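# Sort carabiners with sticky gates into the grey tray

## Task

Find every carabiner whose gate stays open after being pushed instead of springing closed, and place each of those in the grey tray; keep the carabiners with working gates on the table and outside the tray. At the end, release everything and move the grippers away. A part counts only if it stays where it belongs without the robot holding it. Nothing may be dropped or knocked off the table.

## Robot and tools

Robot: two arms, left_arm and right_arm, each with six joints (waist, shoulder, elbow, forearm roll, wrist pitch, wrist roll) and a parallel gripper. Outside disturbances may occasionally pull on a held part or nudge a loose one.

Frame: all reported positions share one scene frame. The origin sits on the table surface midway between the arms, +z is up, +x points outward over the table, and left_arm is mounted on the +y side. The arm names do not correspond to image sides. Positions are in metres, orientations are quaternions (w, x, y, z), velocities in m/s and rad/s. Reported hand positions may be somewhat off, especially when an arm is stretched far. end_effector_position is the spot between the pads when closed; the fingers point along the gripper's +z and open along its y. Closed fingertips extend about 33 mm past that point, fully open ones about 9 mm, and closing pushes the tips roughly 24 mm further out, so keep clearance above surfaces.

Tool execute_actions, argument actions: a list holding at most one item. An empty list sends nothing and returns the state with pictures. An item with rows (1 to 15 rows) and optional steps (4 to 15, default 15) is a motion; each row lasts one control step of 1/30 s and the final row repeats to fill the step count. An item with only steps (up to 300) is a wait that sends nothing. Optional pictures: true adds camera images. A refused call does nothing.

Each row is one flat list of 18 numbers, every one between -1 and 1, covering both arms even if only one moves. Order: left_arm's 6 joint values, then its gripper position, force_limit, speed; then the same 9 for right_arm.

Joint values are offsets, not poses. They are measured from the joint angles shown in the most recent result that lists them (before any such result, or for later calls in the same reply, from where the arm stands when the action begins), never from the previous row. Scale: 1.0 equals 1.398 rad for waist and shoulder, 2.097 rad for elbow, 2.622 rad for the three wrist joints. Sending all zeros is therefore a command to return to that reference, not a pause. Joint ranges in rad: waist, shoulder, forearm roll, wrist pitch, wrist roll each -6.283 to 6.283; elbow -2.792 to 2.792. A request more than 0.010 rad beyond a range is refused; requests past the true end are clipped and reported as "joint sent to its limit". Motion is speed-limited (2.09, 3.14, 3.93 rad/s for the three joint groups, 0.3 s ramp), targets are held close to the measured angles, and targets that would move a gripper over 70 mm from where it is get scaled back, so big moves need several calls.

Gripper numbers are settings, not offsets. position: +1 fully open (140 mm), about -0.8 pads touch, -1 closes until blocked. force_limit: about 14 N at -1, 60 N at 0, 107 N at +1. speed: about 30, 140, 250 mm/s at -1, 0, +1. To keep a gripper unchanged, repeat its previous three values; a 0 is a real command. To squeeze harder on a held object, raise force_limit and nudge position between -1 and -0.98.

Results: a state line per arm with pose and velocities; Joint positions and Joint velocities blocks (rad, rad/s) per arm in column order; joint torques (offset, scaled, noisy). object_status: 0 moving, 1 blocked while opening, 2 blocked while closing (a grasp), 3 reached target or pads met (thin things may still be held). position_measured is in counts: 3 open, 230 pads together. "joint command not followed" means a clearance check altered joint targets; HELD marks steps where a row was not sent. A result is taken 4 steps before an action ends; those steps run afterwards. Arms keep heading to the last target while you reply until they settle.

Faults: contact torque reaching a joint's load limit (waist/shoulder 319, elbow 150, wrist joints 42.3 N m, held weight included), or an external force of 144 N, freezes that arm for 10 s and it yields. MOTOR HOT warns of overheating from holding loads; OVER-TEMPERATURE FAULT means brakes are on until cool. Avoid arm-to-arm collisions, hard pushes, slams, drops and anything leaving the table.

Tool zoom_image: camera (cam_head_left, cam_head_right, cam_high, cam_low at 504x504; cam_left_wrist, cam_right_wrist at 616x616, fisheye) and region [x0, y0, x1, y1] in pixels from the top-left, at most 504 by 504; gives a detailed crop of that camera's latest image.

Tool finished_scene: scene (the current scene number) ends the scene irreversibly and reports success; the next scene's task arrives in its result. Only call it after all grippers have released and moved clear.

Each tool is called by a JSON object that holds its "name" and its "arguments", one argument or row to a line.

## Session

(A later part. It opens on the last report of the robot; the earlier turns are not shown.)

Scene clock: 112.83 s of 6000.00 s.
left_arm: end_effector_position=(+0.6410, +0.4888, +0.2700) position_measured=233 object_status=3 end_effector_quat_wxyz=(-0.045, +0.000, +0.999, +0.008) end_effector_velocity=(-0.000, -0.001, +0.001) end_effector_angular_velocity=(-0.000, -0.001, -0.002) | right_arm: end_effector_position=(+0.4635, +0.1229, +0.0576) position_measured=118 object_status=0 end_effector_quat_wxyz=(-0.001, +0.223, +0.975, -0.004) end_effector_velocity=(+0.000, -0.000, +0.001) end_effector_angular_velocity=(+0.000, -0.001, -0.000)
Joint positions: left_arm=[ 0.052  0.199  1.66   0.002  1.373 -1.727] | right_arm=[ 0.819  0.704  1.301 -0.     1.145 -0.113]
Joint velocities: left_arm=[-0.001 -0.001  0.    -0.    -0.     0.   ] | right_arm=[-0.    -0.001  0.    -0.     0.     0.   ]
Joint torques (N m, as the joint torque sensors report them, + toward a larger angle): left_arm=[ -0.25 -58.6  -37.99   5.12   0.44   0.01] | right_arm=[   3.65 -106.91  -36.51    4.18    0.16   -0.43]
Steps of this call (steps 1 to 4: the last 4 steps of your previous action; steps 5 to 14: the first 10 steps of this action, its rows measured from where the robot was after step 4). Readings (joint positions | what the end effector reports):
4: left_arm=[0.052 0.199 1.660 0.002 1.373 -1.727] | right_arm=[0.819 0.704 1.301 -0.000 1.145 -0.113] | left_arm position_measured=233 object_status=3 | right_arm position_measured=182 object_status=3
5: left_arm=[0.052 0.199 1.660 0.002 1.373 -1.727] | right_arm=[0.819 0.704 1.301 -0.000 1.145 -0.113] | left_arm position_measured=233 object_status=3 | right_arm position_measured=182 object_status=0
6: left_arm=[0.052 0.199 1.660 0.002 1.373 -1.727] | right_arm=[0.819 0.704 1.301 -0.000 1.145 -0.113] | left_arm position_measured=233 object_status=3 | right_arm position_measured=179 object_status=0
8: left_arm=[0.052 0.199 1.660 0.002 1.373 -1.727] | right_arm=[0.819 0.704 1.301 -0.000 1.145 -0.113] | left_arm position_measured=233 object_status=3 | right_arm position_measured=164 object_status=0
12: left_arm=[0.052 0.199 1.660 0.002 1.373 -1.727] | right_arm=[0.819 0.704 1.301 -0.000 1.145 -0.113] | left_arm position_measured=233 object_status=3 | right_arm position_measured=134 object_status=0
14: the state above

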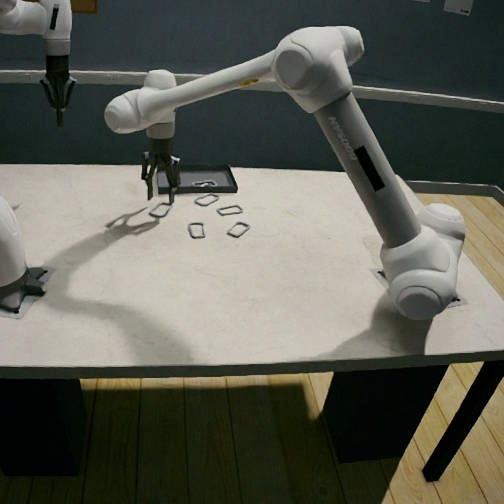

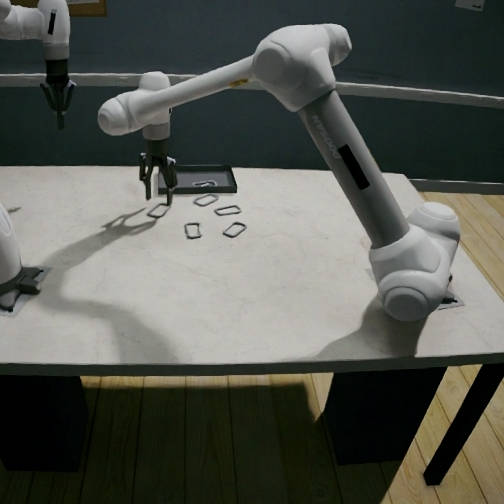

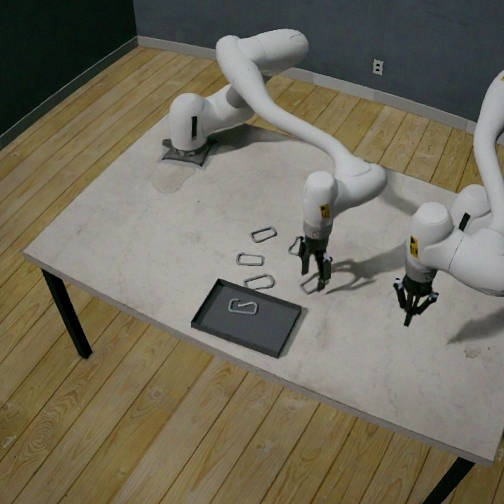

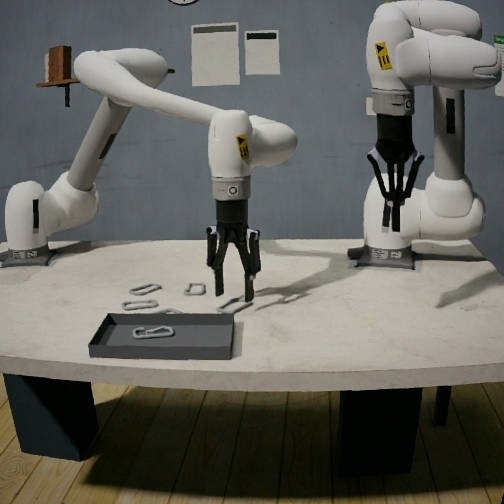

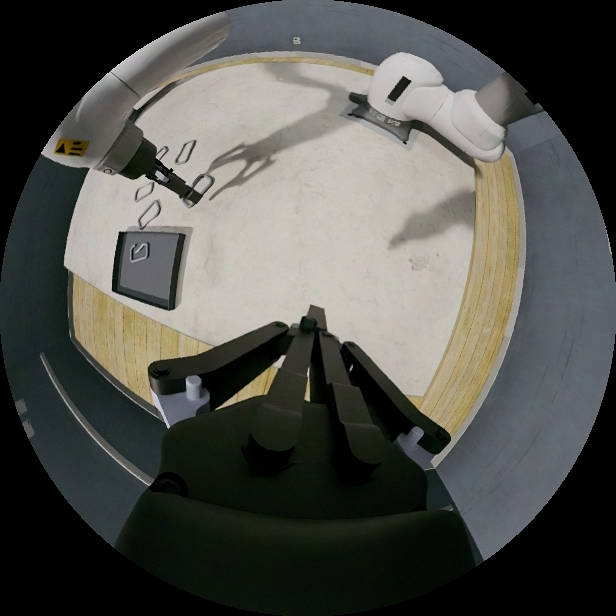

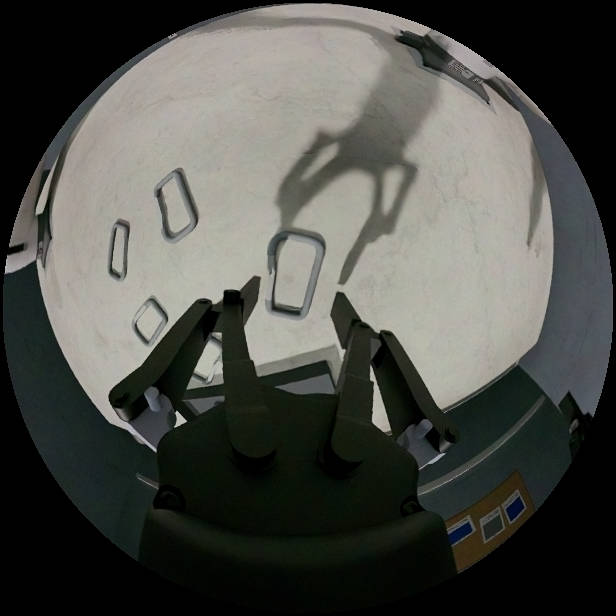

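{"name": "execute_actions", "arguments": {
  "actions": [
    {"rows":[[0,0,0,0,0,0,-0.9,0,0.5,0.001,0.0085,0.0075,0,-0.0108,-0.022,0.18,0,0]],"steps":15}
  ]
}}

{"name": "execute_actions", "arguments": {
  "actions": [
    {"rows":[[0,0,0,0,0,0,-0.9,0,0.5,0,0,0,0,0,0,-0.15,-0.6,-0.2]],"steps":15}
  ]
}}

{"name": "execute_actions", "arguments": {
  "actions": [
    {"rows":[[0,0,0,0,0,0,-0.9,0,0.5,0,-0.0003,0,0,0.00015,0,-0.3,0,-0.7]],"steps":15}
  ],
  "pictures": true
}}

{"name": "zoom_image", "arguments": {
  "camera": "cam_right_wrist",
  "region": [190, 180, 410, 400]
}}

Scene clock: 113.47 s of 6000.00 s.
left_arm: end_effector_position=(+0.6410, +0.4888, +0.2700) position_measured=233 object_status=3 end_effector_quat_wxyz=(-0.045, +0.000, +0.999, +0.008) end_effector_velocity=(+0.000, +0.001, +0.000) end_effector_angular_velocity=(-0.000, -0.000, +0.001) | right_arm: end_effector_position=(+0.4621, +0.1228, +0.0392) position_measured=107 object_status=3 end_effector_quat_wxyz=(-0.001, +0.195, +0.981, -0.003) end_effector_velocity=(-0.001, +0.000, -0.003) end_effector_angular_velocity=(+0.000, +0.001, +0.010)
Joint positions: left_arm=[ 0.052  0.199  1.66   0.002  1.373 -1.727] | right_arm=[ 0.82   0.715  1.317 -0.     1.117 -0.17 ]
Joint velocities: left_arm=[ 0.001 -0.     0.    -0.    -0.    -0.   ] | right_arm=[ 0.001  0.002  0.003  0.001 -0.004 -0.01 ]
Joint torques (N m, as the joint torque sensors report them, + toward a larger angle): left_arm=[  0.3  -59.2  -37.91   5.09   0.37   0.08] | right_arm=[   2.04 -107.93  -36.12    4.08    0.01   -0.41]
Steps of this call (steps 1 to 4: the last 4 steps of your previous action; steps 5 to 8: the robot went on to your last target; steps 9 to 19: the first 11 steps of this action). Readings (joint positions | what the end effector reports):
9: left_arm=[0.052 0.199 1.660 0.002 1.373 -1.727] | right_arm=[0.819 0.704 1.301 -0.000 1.145 -0.113] | left_arm position_measured=233 object_status=3 | right_arm position_measured=110 object_status=0
10: left_arm=[0.052 0.199 1.660 0.002 1.373 -1.727] | right_arm=[0.819 0.705 1.302 -0.000 1.142 -0.119] | left_arm position_measured=233 object_status=3 | right_arm position_measured=109 object_status=0
12: left_arm=[0.052 0.199 1.660 0.002 1.373 -1.727] | right_arm=[0.820 0.711 1.311 -0.000 1.127 -0.149] | left_arm position_measured=233 object_status=3 | right_arm position_measured=107 object_status=0
16: left_arm=[0.052 0.199 1.660 0.002 1.373 -1.727] | right_arm=[0.820 0.715 1.316 -0.000 1.118 -0.168] | left_arm position_measured=233 object_status=3 | right_arm position_measured=107 object_status=3
19: the state above

Scene clock: 113.97 s of 6000.00 s.
left_arm: end_effector_position=(+0.6410, +0.4888, +0.2700) position_measured=233 object_status=3 end_effector_quat_wxyz=(-0.045, +0.000, +0.999, +0.008) end_effector_velocity=(+0.000, +0.001, -0.001) end_effector_angular_velocity=(-0.000, +0.001, +0.002) | right_arm: end_effector_position=(+0.4621, +0.1229, +0.0391) position_measured=148 object_status=0 end_effector_quat_wxyz=(-0.001, +0.194, +0.981, -0.003) end_effector_velocity=(-0.000, -0.000, -0.002) end_effector_angular_velocity=(-0.002, +0.001, +0.000)
Joint positions: left_arm=[ 0.052  0.199  1.66   0.002  1.373 -1.727] | right_arm=[ 0.821  0.716  1.317 -0.     1.117 -0.17 ]
Joint velocities: left_arm=[ 0.001  0.001  0.    -0.    -0.    -0.001] | right_arm=[ 0.     0.002  0.    -0.     0.     0.   ]
Joint torques (N m, as the joint torque sensors report them, + toward a larger angle): left_arm=[  0.01 -58.72 -37.77   5.02   0.42   0.05] | right_arm=[  1.8  -54.65 -11.58   4.43  -4.33  -0.29]
Steps of this call (steps 1 to 4: the last 4 steps of your previous action; steps 5 to 15: the first 11 steps of this action, its rows measured from where the robot was after step 4). Readings (joint positions | what the end effector reports):
4: left_arm=[0.052 0.199 1.660 0.002 1.373 -1.727] | right_arm=[0.821 0.716 1.317 -0.000 1.117 -0.170] | left_arm position_measured=233 object_status=3 | right_arm position_measured=107 object_status=3
5: left_arm=[0.052 0.199 1.660 0.002 1.373 -1.727] | right_arm=[0.821 0.716 1.317 -0.000 1.117 -0.170] | left_arm position_measured=233 object_status=3 | right_arm position_measured=107 object_status=0
6: left_arm=[0.052 0.199 1.660 0.002 1.373 -1.727] | right_arm=[0.821 0.716 1.317 -0.000 1.117 -0.170] | left_arm position_measured=233 object_status=3 | right_arm position_measured=109 object_status=0
8: left_arm=[0.052 0.199 1.660 0.002 1.373 -1.727] | right_arm=[0.821 0.716 1.317 -0.000 1.117 -0.170] | left_arm position_measured=233 object_status=3 | right_arm position_measured=122 object_status=0
12: left_arm=[0.052 0.199 1.660 0.002 1.373 -1.727] | right_arm=[0.821 0.716 1.317 -0.000 1.117 -0.170] | left_arm position_measured=233 object_status=3 | right_arm position_measured=146 object_status=0
15: the state above

Scene clock: 114.47 s of 6000.00 s.
left_arm: end_effector_position=(+0.6410, +0.4888, +0.2700) position_measured=233 object_status=3 end_effector_quat_wxyz=(-0.045, +0.000, +0.999, +0.008) end_effector_velocity=(-0.000, -0.000, +0.001) end_effector_angular_velocity=(-0.001, -0.001, -0.002) | right_arm: end_effector_position=(+0.4622, +0.1231, +0.0399) position_measured=167 object_status=0 end_effector_quat_wxyz=(-0.001, +0.194, +0.981, -0.003) end_effector_velocity=(-0.000, +0.000, +0.002) end_effector_angular_velocity=(+0.001, -0.000, +0.001)
Joint positions: left_arm=[ 0.052  0.199  1.66   0.002  1.373 -1.727] | right_arm=[ 0.821  0.715  1.316 -0.     1.117 -0.17 ]
Joint velocities: left_arm=[-0.    -0.001 -0.    -0.    -0.     0.002] | right_arm=[-0.    -0.002  0.     0.001  0.    -0.001]
Joint torques (N m, as the joint torque sensors report them, + toward a larger angle): left_arm=[ -0.98 -58.68 -37.76   5.07   0.46   0.03] | right_arm=[  3.34 -18.35  15.33   3.28   2.13   0.02]
Steps of this call (steps 1 to 4: the last 4 steps of your previous action; steps 5 to 15: the first 11 steps of this action, its rows measured from where the robot was after step 4). Readings (joint positions | what the end effector reports):
4: left_arm=[0.052 0.199 1.660 0.002 1.373 -1.727] | right_arm=[0.821 0.716 1.317 -0.000 1.117 -0.170] | left_arm position_measured=233 object_status=3 | right_arm position_measured=148 object_status=3
5: left_arm=[0.052 0.199 1.660 0.002 1.373 -1.727] | right_arm=[0.821 0.716 1.317 -0.000 1.117 -0.170] | left_arm position_measured=233 object_status=3 | right_arm position_measured=148 object_status=0
6: left_arm=[0.052 0.199 1.660 0.002 1.373 -1.727] | right_arm=[0.821 0.715 1.317 -0.000 1.117 -0.170] | left_arm position_measured=233 object_status=3 | right_arm position_measured=149 object_status=0
8: left_arm=[0.052 0.199 1.660 0.002 1.373 -1.727] | right_arm=[0.821 0.715 1.317 -0.000 1.117 -0.170] | left_arm position_measured=233 object_status=3 | right_arm position_measured=156 object_status=0
12: left_arm=[0.052 0.199 1.660 0.002 1.373 -1.727] | right_arm=[0.821 0.715 1.316 -0.000 1.117 -0.170] | left_arm position_measured=233 object_status=3 | right_arm position_measured=167 object_status=0
15: the state above

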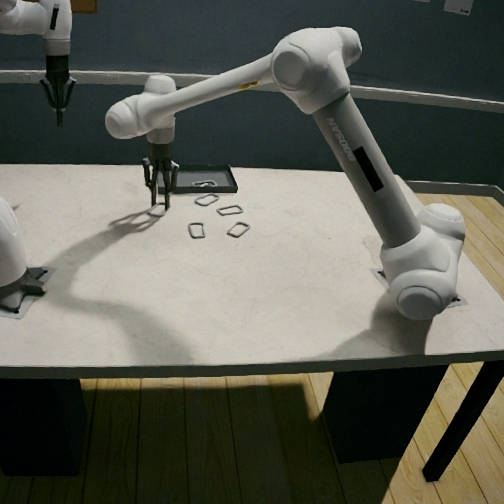

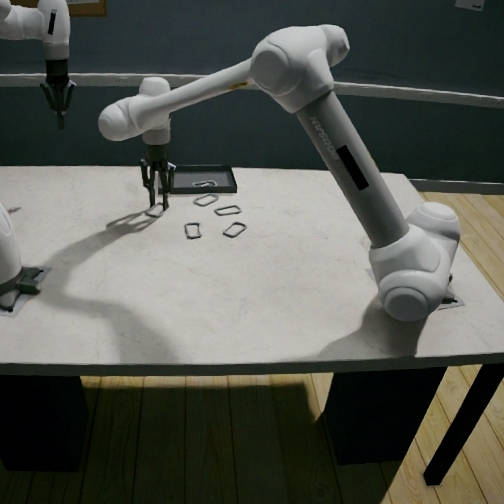

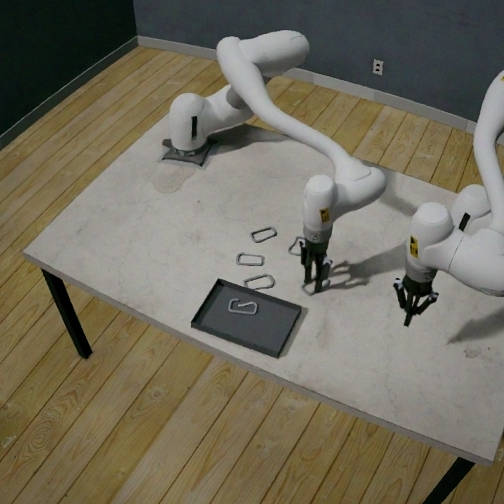

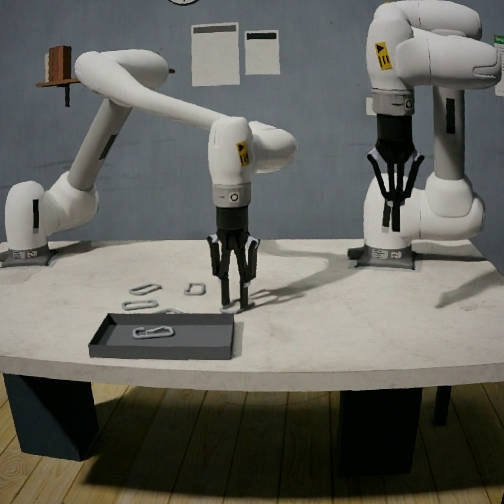

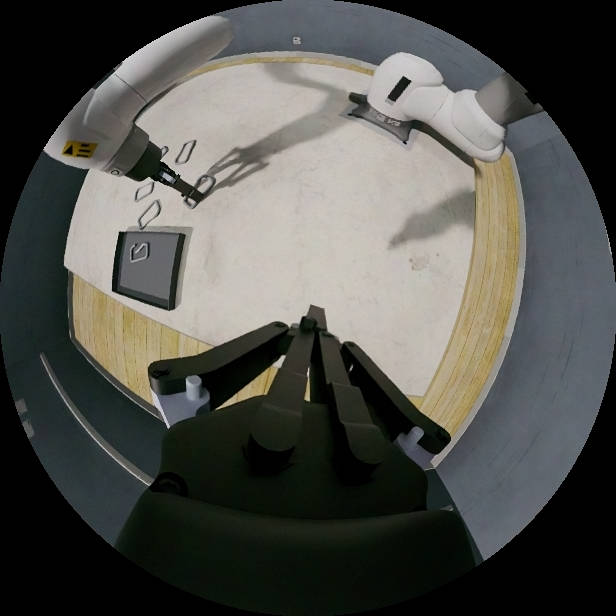

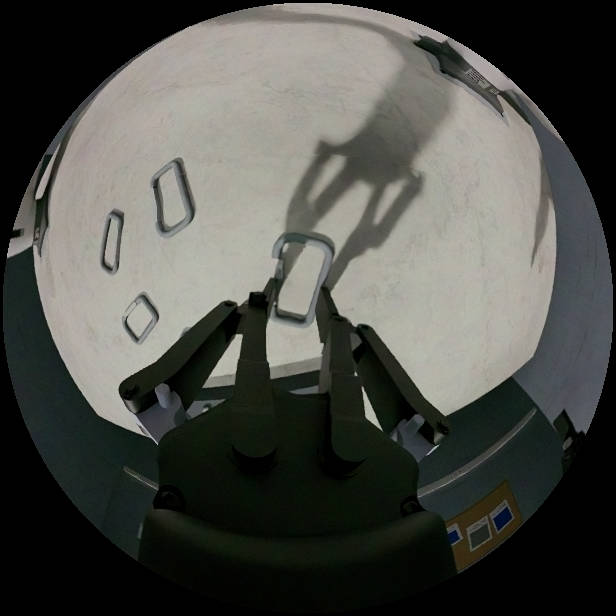

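Region (190, 180, 410, 400) of cam_right_wrist's 616x616 image, scaled by 2.291, with more detail than that image has.

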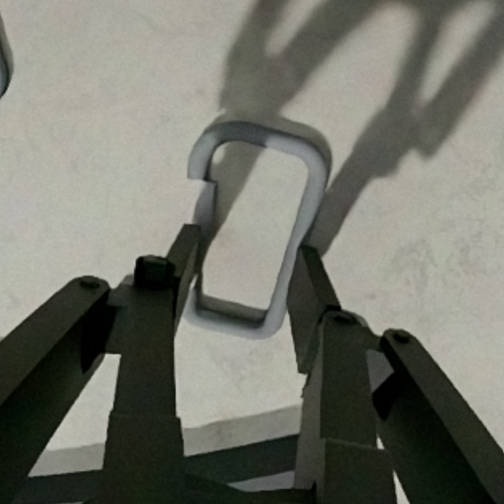

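{"name": "execute_actions", "arguments": {
  "actions": [
    {"rows":[[0,0,0,0,0,0,-0.9,0,0.5,0,-0.009,-0.005,0,0.009,0,-0.3,0,-0.7]],"steps":10}
  ]
}}

{"name": "execute_actions", "arguments": {
  "actions": [
    {"rows":[[0,0,0,0,0,0,-0.9,0,0.5,0,0,0,0,0,0,0.3,0,0.3]],"steps":12}
  ],
  "pictures": true
}}

{"name": "zoom_image", "arguments": {
  "camera": "cam_right_wrist",
  "region": [190, 180, 410, 400]
}}

Scene clock: 114.90 s of 6000.00 s.
left_arm: end_effector_position=(+0.6410, +0.4888, +0.2700) position_measured=233 object_status=3 end_effector_quat_wxyz=(-0.045, +0.000, +0.999, +0.008) end_effector_velocity=(-0.000, -0.001, +0.000) end_effector_angular_velocity=(+0.001, -0.001, -0.001) | right_arm: end_effector_position=(+0.4617, +0.1224, +0.0536) position_measured=167 object_status=3 end_effector_quat_wxyz=(-0.001, +0.194, +0.981, -0.004) end_effector_velocity=(+0.001, +0.002, +0.031) end_effector_angular_velocity=(+0.006, -0.004, -0.001)
Joint positions: left_arm=[ 0.052  0.199  1.66   0.002  1.373 -1.727] | right_arm=[ 0.821  0.705  1.308 -0.     1.138 -0.17 ]
Joint velocities: left_arm=[-0.002 -0.     0.     0.001  0.    -0.001] | right_arm=[-0.    -0.023 -0.021  0.     0.037  0.001]
Joint torques (N m, as the joint torque sensors report them, + toward a larger angle): left_arm=[ -0.38 -59.21 -37.88   5.08   0.45  -0.04] | right_arm=[   3.39 -105.16  -36.31    3.95   -0.07   -0.24]
Steps of this call (steps 1 to 4: the last 4 steps of your previous action; steps 5 to 7: the robot went on to your last target; steps 8 to 13: the first 6 steps of this action). Readings (joint positions | what the end effector reports):
8: left_arm=[0.052 0.199 1.660 0.002 1.373 -1.727] | right_arm=[0.821 0.715 1.316 -0.000 1.117 -0.170] | left_arm position_measured=233 object_status=3 | right_arm position_measured=167 object_status=3
9: left_arm=[0.052 0.199 1.660 0.002 1.373 -1.727] | right_arm=[0.821 0.713 1.315 -0.000 1.122 -0.170] | left_arm position_measured=233 object_status=3 | right_arm position_measured=167 object_status=3
11: left_arm=[0.052 0.199 1.660 0.002 1.373 -1.727] | right_arm=[0.821 0.707 1.310 -0.000 1.133 -0.170] | left_arm position_measured=233 object_status=3 | right_arm position_measured=167 object_status=3
13: the state above

Scene clock: 115.30 s of 6000.00 s.
left_arm: end_effector_position=(+0.6410, +0.4888, +0.2700) position_measured=233 object_status=3 end_effector_quat_wxyz=(-0.045, +0.000, +0.999, +0.008) end_effector_velocity=(+0.000, -0.000, -0.001) end_effector_angular_velocity=(+0.001, +0.001, -0.000) | right_arm: end_effector_position=(+0.4619, +0.1226, +0.0561) position_measured=108 object_status=0 end_effector_quat_wxyz=(-0.001, +0.194, +0.981, -0.003) end_effector_velocity=(+0.000, -0.000, -0.001) end_effector_angular_velocity=(-0.001, +0.001, -0.001)
Joint positions: left_arm=[ 0.052  0.199  1.66   0.002  1.373 -1.727] | right_arm=[ 0.821  0.703  1.306 -0.     1.14  -0.17 ]
Joint velocities: left_arm=[-0.001  0.001  0.     0.001  0.    -0.001] | right_arm=[-0.     0.001 -0.     0.     0.     0.   ]
Joint torques (N m, as the joint torque sensors report them, + toward a larger angle): left_arm=[ -0.37 -58.76 -37.89   5.07   0.47   0.02] | right_arm=[   1.25 -105.89  -36.2     4.16    0.05   -0.29]
Steps of this call (steps 1 to 4: the last 4 steps of your previous action; steps 5 to 12: the first 8 steps of this action, its rows measured from where the robot was after step 4). Readings (joint positions | what the end effector reports):
4: left_arm=[0.052 0.199 1.660 0.002 1.373 -1.727] | right_arm=[0.821 0.703 1.306 -0.000 1.140 -0.170] | left_arm position_measured=233 object_status=3 | right_arm position_measured=167 object_status=3
5: left_arm=[0.052 0.199 1.660 0.002 1.373 -1.727] | right_arm=[0.821 0.703 1.306 -0.000 1.140 -0.170] | left_arm position_measured=233 object_status=3 | right_arm position_measured=167 object_status=0
6: left_arm=[0.052 0.199 1.660 0.002 1.373 -1.727] | right_arm=[0.821 0.703 1.306 -0.000 1.140 -0.170] | left_arm position_measured=233 object_status=3 | right_arm position_measured=164 object_status=0
8: left_arm=[0.052 0.199 1.660 0.002 1.373 -1.727] | right_arm=[0.821 0.703 1.306 -0.000 1.140 -0.170] | left_arm position_measured=233 object_status=3 | right_arm position_measured=145 object_status=0
12: the state above

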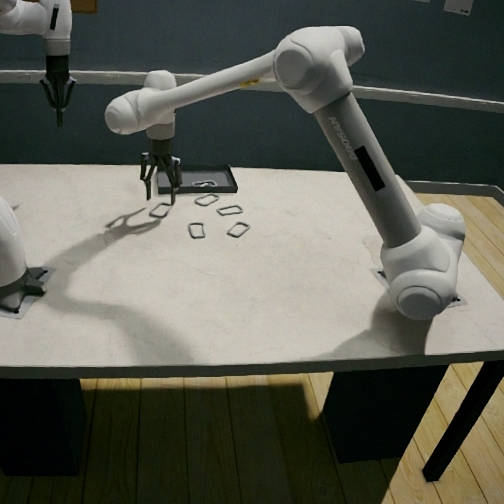

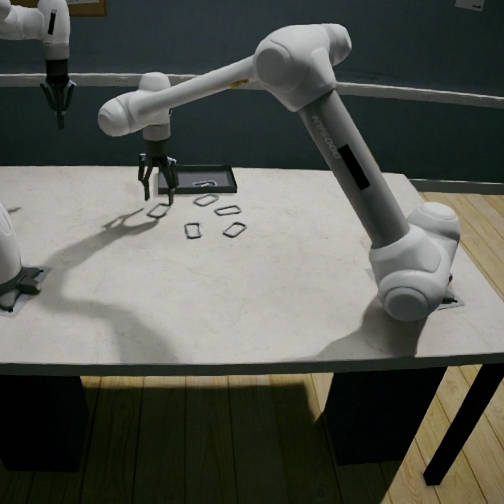

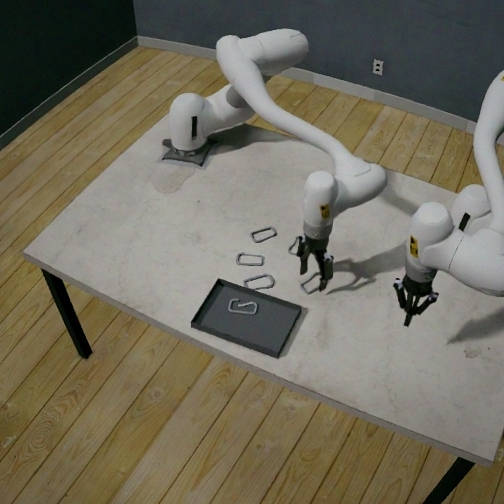

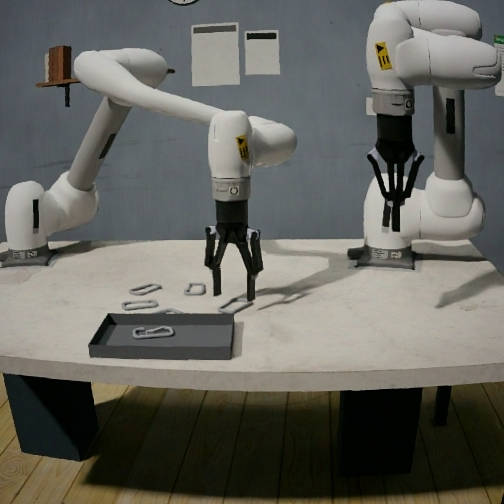

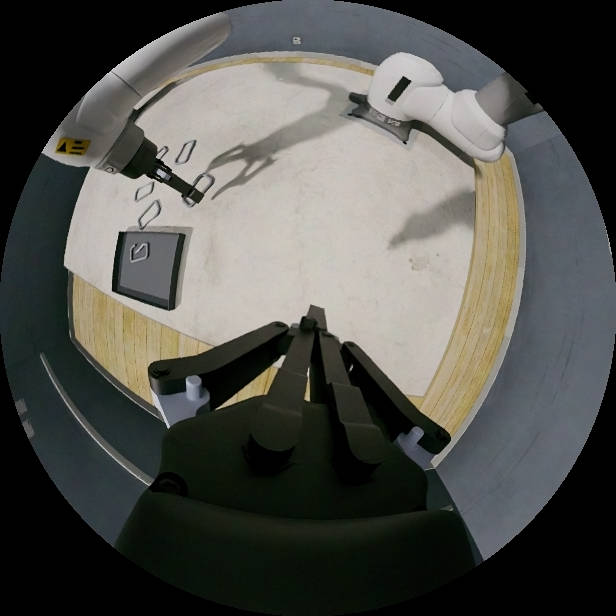

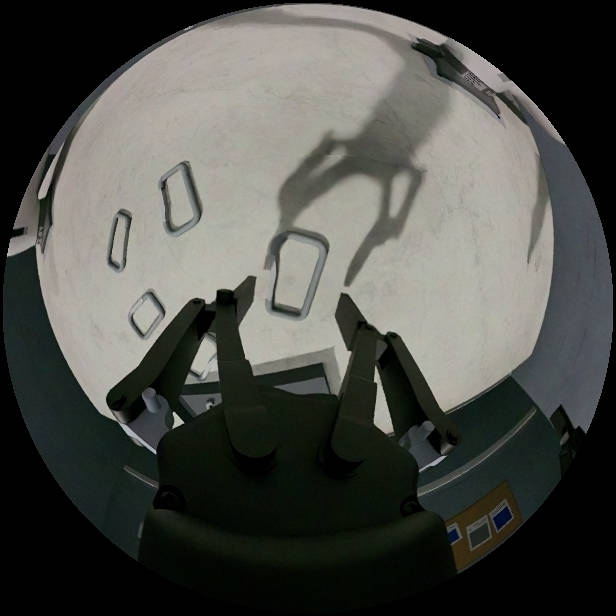

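Region (190, 180, 410, 400) of cam_right_wrist's 616x616 image, scaled by 2.291, with more detail than that image has.

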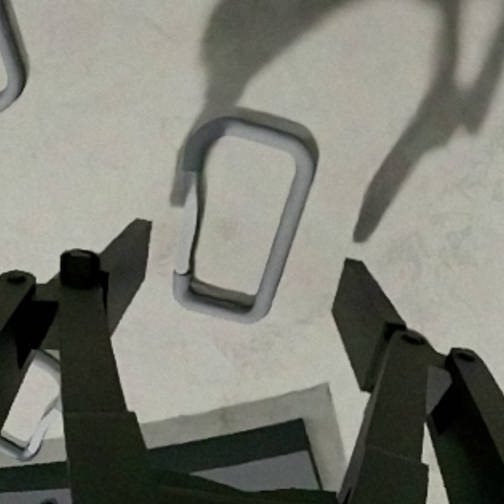

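{"name": "execute_actions", "arguments": {
  "actions": [
    {"rows":[[0,0,0,0,0,0,-0.9,0,0.5,0,0.005,0.0035,0,-0.0056,0.057,0.3,0,0.3]],"steps":14}
  ],
  "pictures": true
}}

{"name": "zoom_image", "arguments": {
  "camera": "cam_right_wrist",
  "region": [190, 180, 410, 400]
}}

Scene clock: 115.83 s of 6000.00 s.
left_arm: end_effector_position=(+0.6410, +0.4888, +0.2700) position_measured=233 object_status=3 end_effector_quat_wxyz=(-0.045, +0.000, +0.999, +0.008) end_effector_velocity=(+0.000, -0.000, +0.000) end_effector_angular_velocity=(-0.000, -0.000, -0.001) | right_arm: end_effector_position=(+0.4619, +0.1226, +0.0463) position_measured=91 object_status=3 end_effector_quat_wxyz=(-0.001, +0.266, +0.964, -0.003) end_effector_velocity=(-0.000, -0.000, -0.003) end_effector_angular_velocity=(-0.000, +0.000, -0.040)
Joint positions: left_arm=[ 0.052  0.199  1.66   0.002  1.373 -1.727] | right_arm=[ 0.821  0.71   1.313 -0.     1.126 -0.024]
Joint velocities: left_arm=[-0.    -0.    -0.    -0.    -0.     0.001] | right_arm=[-0.     0.002  0.002  0.001 -0.004  0.039]
Joint torques (N m, as the joint torque sensors report them, + toward a larger angle): left_arm=[  0.   -58.41 -37.99   5.1    0.36   0.03] | right_arm=[   3.36 -105.52  -35.9     4.1    -0.15   -0.32]
Steps of this call (steps 1 to 4: the last 4 steps of your previous action; steps 5 to 6: the robot went on to your last target; steps 7 to 16: the first 10 steps of this action). Readings (joint positions | what the end effector reports):
7: left_arm=[0.052 0.199 1.660 0.002 1.373 -1.727] | right_arm=[0.821 0.703 1.306 -0.000 1.140 -0.170] | left_arm position_measured=233 object_status=3 | right_arm position_measured=91 object_status=0
8: left_arm=[0.052 0.199 1.660 0.002 1.373 -1.727] | right_arm=[0.821 0.703 1.306 -0.000 1.139 -0.163] | left_arm position_measured=233 object_status=3 | right_arm position_measured=91 object_status=3
10: left_arm=[0.052 0.199 1.660 0.002 1.373 -1.727] | right_arm=[0.821 0.705 1.309 -0.000 1.134 -0.109] | left_arm position_measured=233 object_status=3 | right_arm position_measured=91 object_status=3
14: left_arm=[0.052 0.199 1.660 0.002 1.373 -1.727] | right_arm=[0.821 0.709 1.313 -0.000 1.126 -0.029] | left_arm position_measured=233 object_status=3 | right_arm position_measured=91 object_status=3
16: the state above

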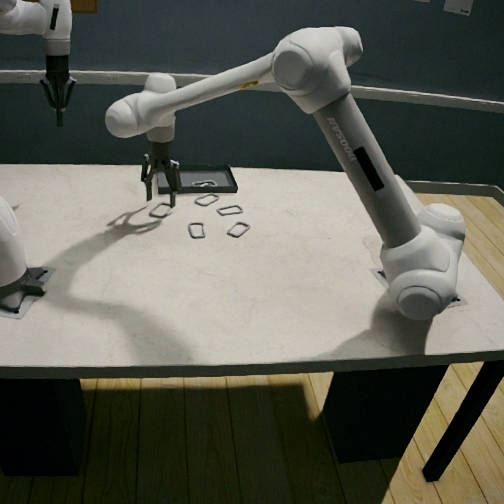

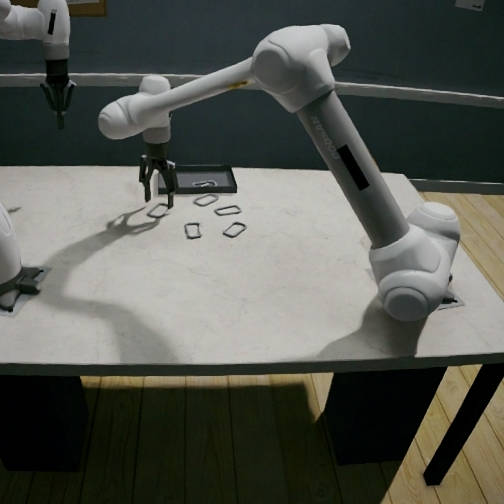

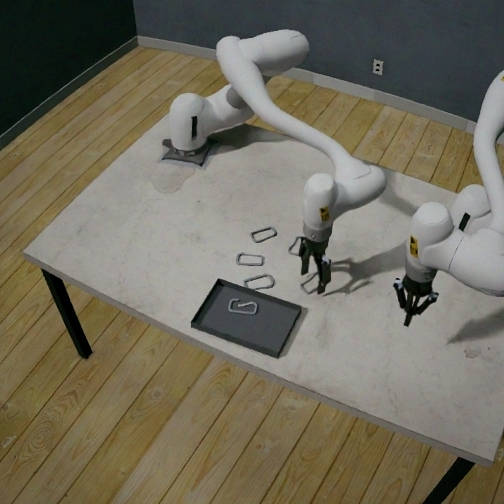

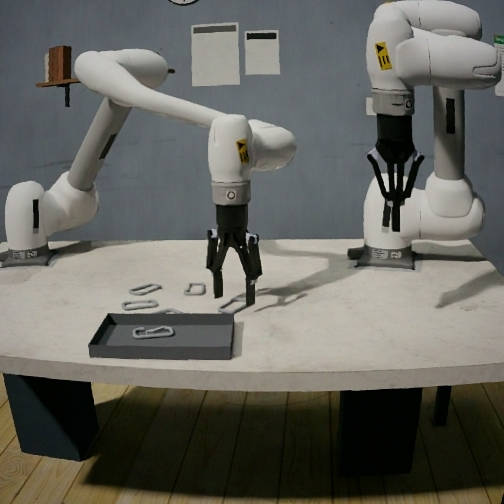

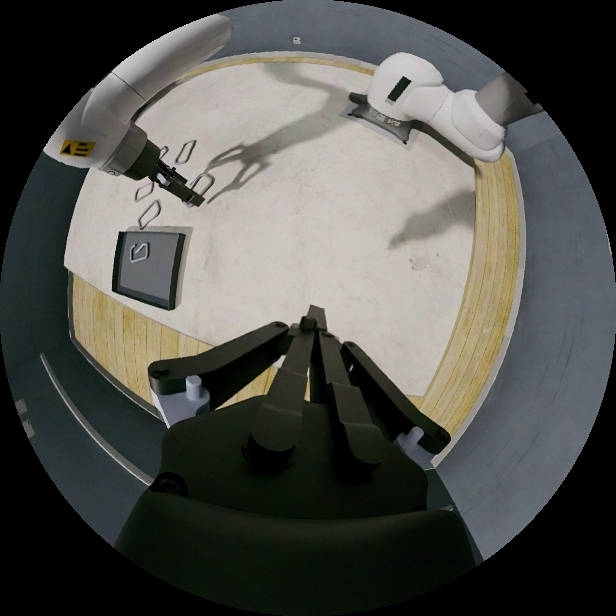

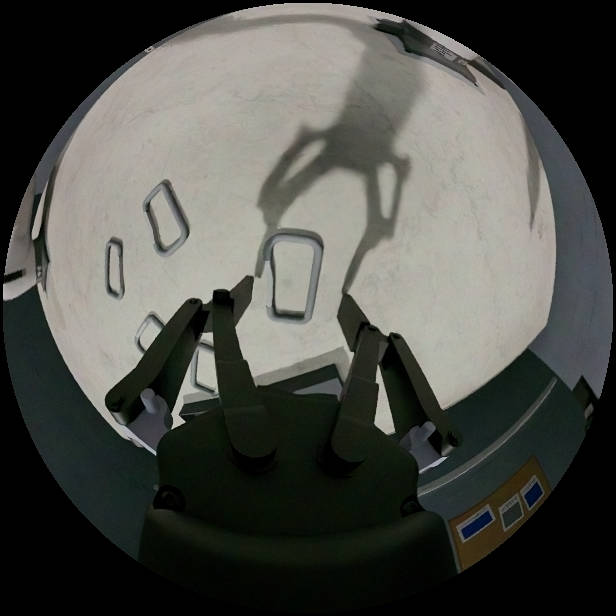

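Region (190, 180, 410, 400) of cam_right_wrist's 616x616 image, scaled by 2.291, with more detail than that image has.

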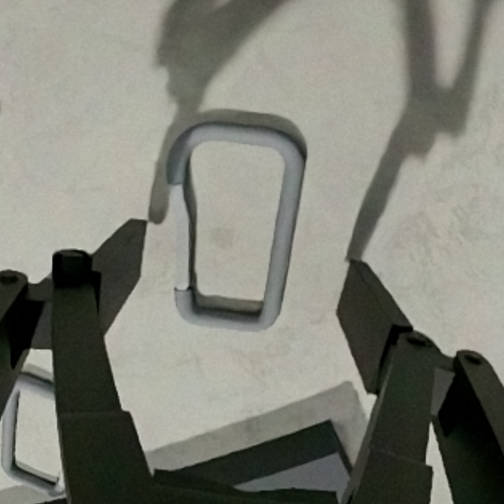

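{"name": "execute_actions", "arguments": {
  "actions": [
    {"rows":[[0,0,0,0,0,0,-0.9,0,0.5,0,0.004,0.0028,0,-0.0044,0,0.3,0,0.3]],"steps":12}
  ]
}}

{"name": "execute_actions", "arguments": {
  "actions": [
    {"rows":[[0,0,0,0,0,0,-0.9,0,0.5,0,0,0,0,0,0,-0.15,-0.6,-0.1]],"steps":15}
  ]
}}

{"name": "execute_actions", "arguments": {
  "actions": [
    {"rows":[[0,0,0,0,0,0,-0.9,0,0.5,0,-0.0006,0,0,0.0003,0,-0.3,0,-0.7]],"steps":15}
  ],
  "pictures": true
}}

{"name": "zoom_image", "arguments": {
  "camera": "cam_right_wrist",
  "region": [190, 180, 410, 400]
}}

Scene clock: 116.33 s of 6000.00 s.
left_arm: end_effector_position=(+0.6410, +0.4888, +0.2700) position_measured=233 object_status=3 end_effector_quat_wxyz=(-0.045, +0.000, +0.999, +0.008) end_effector_velocity=(+0.000, +0.000, -0.000) end_effector_angular_velocity=(+0.000, -0.000, -0.001) | right_arm: end_effector_position=(+0.4618, +0.1225, +0.0386) position_measured=91 object_status=3 end_effector_quat_wxyz=(-0.001, +0.266, +0.964, -0.003) end_effector_velocity=(+0.000, +0.000, -0.004) end_effector_angular_velocity=(+0.001, -0.001, +0.003)
Joint positions: left_arm=[ 0.052  0.199  1.66   0.002  1.373 -1.727] | right_arm=[ 0.821  0.715  1.319 -0.     1.115 -0.023]
Joint velocities: left_arm=[ 0.     0.    -0.     0.    -0.     0.001] | right_arm=[-0.     0.003  0.003  0.    -0.008 -0.003]
Joint torques (N m, as the joint torque sensors report them, + toward a larger angle): left_arm=[ -0.22 -59.56 -37.83   5.09   0.31  -0.02] | right_arm=[   3.76 -104.74  -35.78    4.04   -0.3    -0.26]
Steps of this call (steps 1 to 4: the last 4 steps of your previous action; steps 5 to 7: the robot went on to your last target; steps 8 to 15: the first 8 steps of this action). Readings (joint positions | what the end effector reports):
8: left_arm=[0.052 0.199 1.660 0.002 1.373 -1.727] | right_arm=[0.821 0.710 1.313 -0.000 1.125 -0.021] | left_arm position_measured=233 object_status=3 | right_arm position_measured=91 object_status=3
9: left_arm=[0.052 0.199 1.660 0.002 1.373 -1.727] | right_arm=[0.821 0.711 1.314 -0.000 1.123 -0.021] | left_arm position_measured=233 object_status=3 | right_arm position_measured=91 object_status=3
11: left_arm=[0.052 0.199 1.660 0.002 1.373 -1.727] | right_arm=[0.821 0.714 1.317 -0.000 1.117 -0.022] | left_arm position_measured=233 object_status=3 | right_arm position_measured=91 object_status=3
15: the state above

Scene clock: 116.83 s of 6000.00 s.
left_arm: end_effector_position=(+0.6410, +0.4888, +0.2700) position_measured=233 object_status=3 end_effector_quat_wxyz=(-0.045, +0.000, +0.999, +0.008) end_effector_velocity=(-0.000, -0.000, +0.000) end_effector_angular_velocity=(+0.000, -0.000, -0.003) | right_arm: end_effector_position=(+0.4618, +0.1225, +0.0383) position_measured=148 object_status=0 end_effector_quat_wxyz=(-0.001, +0.266, +0.964, -0.003) end_effector_velocity=(+0.000, +0.000, +0.000) end_effector_angular_velocity=(+0.000, -0.001, +0.001)
Joint positions: left_arm=[ 0.052  0.199  1.66   0.002  1.373 -1.727] | right_arm=[ 0.821  0.715  1.319 -0.     1.114 -0.024]
Joint velocities: left_arm=[-0.001 -0.001  0.     0.001  0.     0.002] | right_arm=[-0.     0.    -0.    -0.001 -0.001 -0.   ]
Joint torques (N m, as the joint torque sensors report them, + toward a larger angle): left_arm=[ -0.07 -58.99 -37.92   5.08   0.36  -0.01] | right_arm=[ -0.23 -79.79 -24.38   3.1   -3.95  -0.13]
Steps of this call (steps 1 to 4: the last 4 steps of your previous action; steps 5 to 15: the first 11 steps of this action, its rows measured from where the robot was after step 4). Readings (joint positions | what the end effector reports):
4: left_arm=[0.052 0.199 1.660 0.002 1.373 -1.727] | right_arm=[0.821 0.715 1.319 -0.000 1.114 -0.024] | left_arm position_measured=233 object_status=3 | right_arm position_measured=91 object_status=3
5: left_arm=[0.052 0.199 1.660 0.002 1.373 -1.727] | right_arm=[0.821 0.715 1.319 -0.000 1.114 -0.024] | left_arm position_measured=233 object_status=3 | right_arm position_measured=91 object_status=0
6: left_arm=[0.052 0.199 1.660 0.002 1.373 -1.727] | right_arm=[0.821 0.715 1.319 -0.000 1.114 -0.024] | left_arm position_measured=233 object_status=3 | right_arm position_measured=93 object_status=0
8: left_arm=[0.052 0.199 1.660 0.002 1.373 -1.727] | right_arm=[0.821 0.715 1.319 -0.000 1.114 -0.024] | left_arm position_measured=233 object_status=3 | right_arm position_measured=107 object_status=0
12: left_arm=[0.052 0.199 1.660 0.002 1.373 -1.727] | right_arm=[0.821 0.715 1.319 -0.000 1.114 -0.024] | left_arm position_measured=233 object_status=3 | right_arm position_measured=135 object_status=0
15: the state above

Scene clock: 117.33 s of 6000.00 s.
left_arm: end_effector_position=(+0.6410, +0.4888, +0.2700) position_measured=233 object_status=3 end_effector_quat_wxyz=(-0.045, +0.000, +0.999, +0.008) end_effector_velocity=(-0.000, -0.001, +0.000) end_effector_angular_velocity=(+0.001, -0.000, +0.001) | right_arm: end_effector_position=(+0.4617, +0.1224, +0.0391) position_measured=167 object_status=0 end_effector_quat_wxyz=(-0.001, +0.266, +0.964, -0.003) end_effector_velocity=(-0.000, -0.001, -0.002) end_effector_angular_velocity=(-0.002, +0.002, +0.000)
Joint positions: left_arm=[ 0.052  0.199  1.66   0.002  1.373 -1.727] | right_arm=[ 0.821  0.714  1.319 -0.     1.115 -0.024]
Joint velocities: left_arm=[-0.001 -0.     0.     0.     0.    -0.002] | right_arm=[-0.     0.002  0.     0.     0.001 -0.001]
Joint torques (N m, as the joint torque sensors report them, + toward a larger angle): left_arm=[ -0.79 -59.15 -38.1    5.06   0.42   0.03] | right_arm=[  2.6  -78.84 -17.9    3.87   1.36  -0.09]
Steps of this call (steps 1 to 4: the last 4 steps of your previous action; steps 5 to 15: the first 11 steps of this action, its rows measured from where the robot was after step 4). Readings (joint positions | what the end effector reports):
4: left_arm=[0.052 0.199 1.660 0.002 1.373 -1.727] | right_arm=[0.821 0.715 1.319 -0.000 1.114 -0.024] | left_arm position_measured=233 object_status=3 | right_arm position_measured=148 object_status=0
5: left_arm=[0.052 0.199 1.660 0.002 1.373 -1.727] | right_arm=[0.821 0.715 1.319 -0.000 1.114 -0.024] | left_arm position_measured=233 object_status=3 | right_arm position_measured=148 object_status=0
6: left_arm=[0.052 0.199 1.660 0.002 1.373 -1.727] | right_arm=[0.821 0.715 1.319 -0.000 1.114 -0.024] | left_arm position_measured=233 object_status=3 | right_arm position_measured=149 object_status=0
8: left_arm=[0.052 0.199 1.660 0.002 1.373 -1.727] | right_arm=[0.821 0.715 1.319 -0.000 1.114 -0.024] | left_arm position_measured=233 object_status=3 | right_arm position_measured=156 object_status=0
12: left_arm=[0.052 0.199 1.660 0.002 1.373 -1.727] | right_arm=[0.821 0.714 1.319 -0.000 1.115 -0.024] | left_arm position_measured=233 object_status=3 | right_arm position_measured=167 object_status=0
15: the state above

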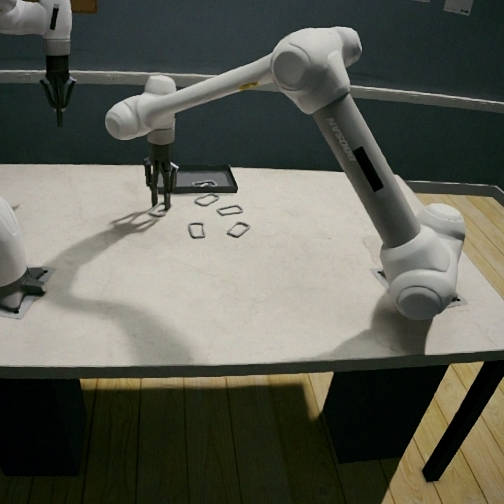

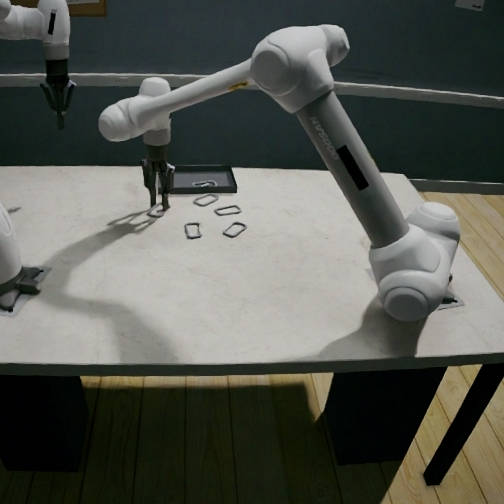

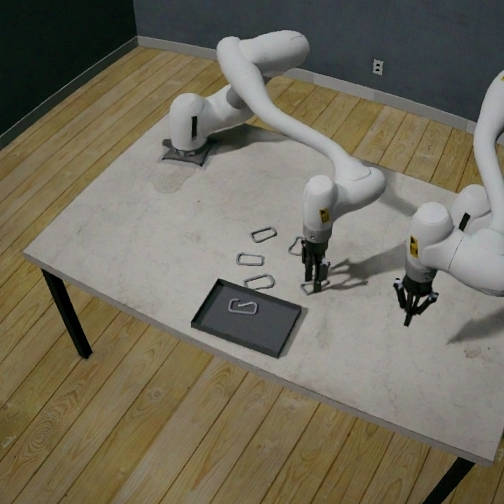

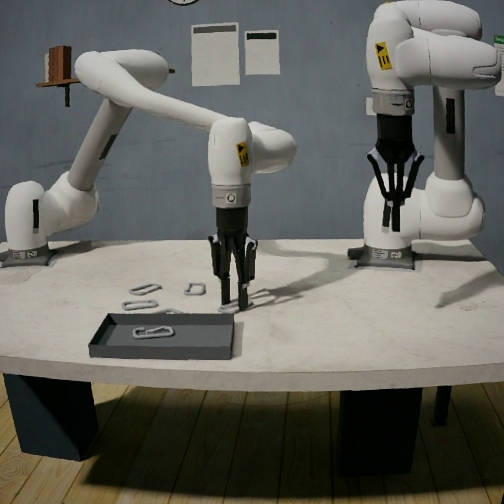

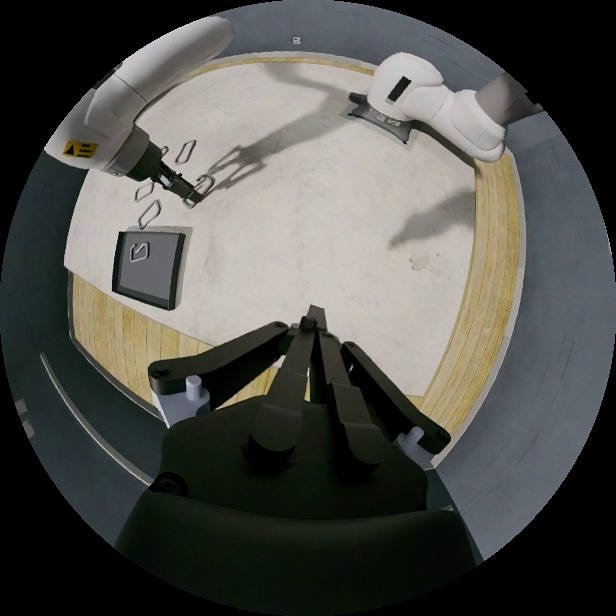

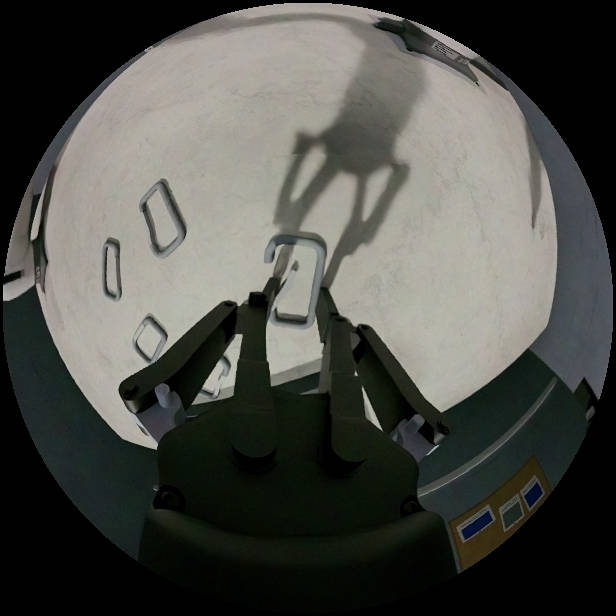

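Region (190, 180, 410, 400) of cam_right_wrist's 616x616 image, scaled by 2.291, with more detail than that image has.

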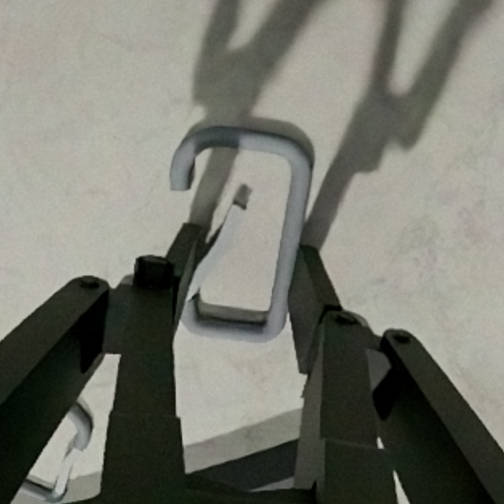

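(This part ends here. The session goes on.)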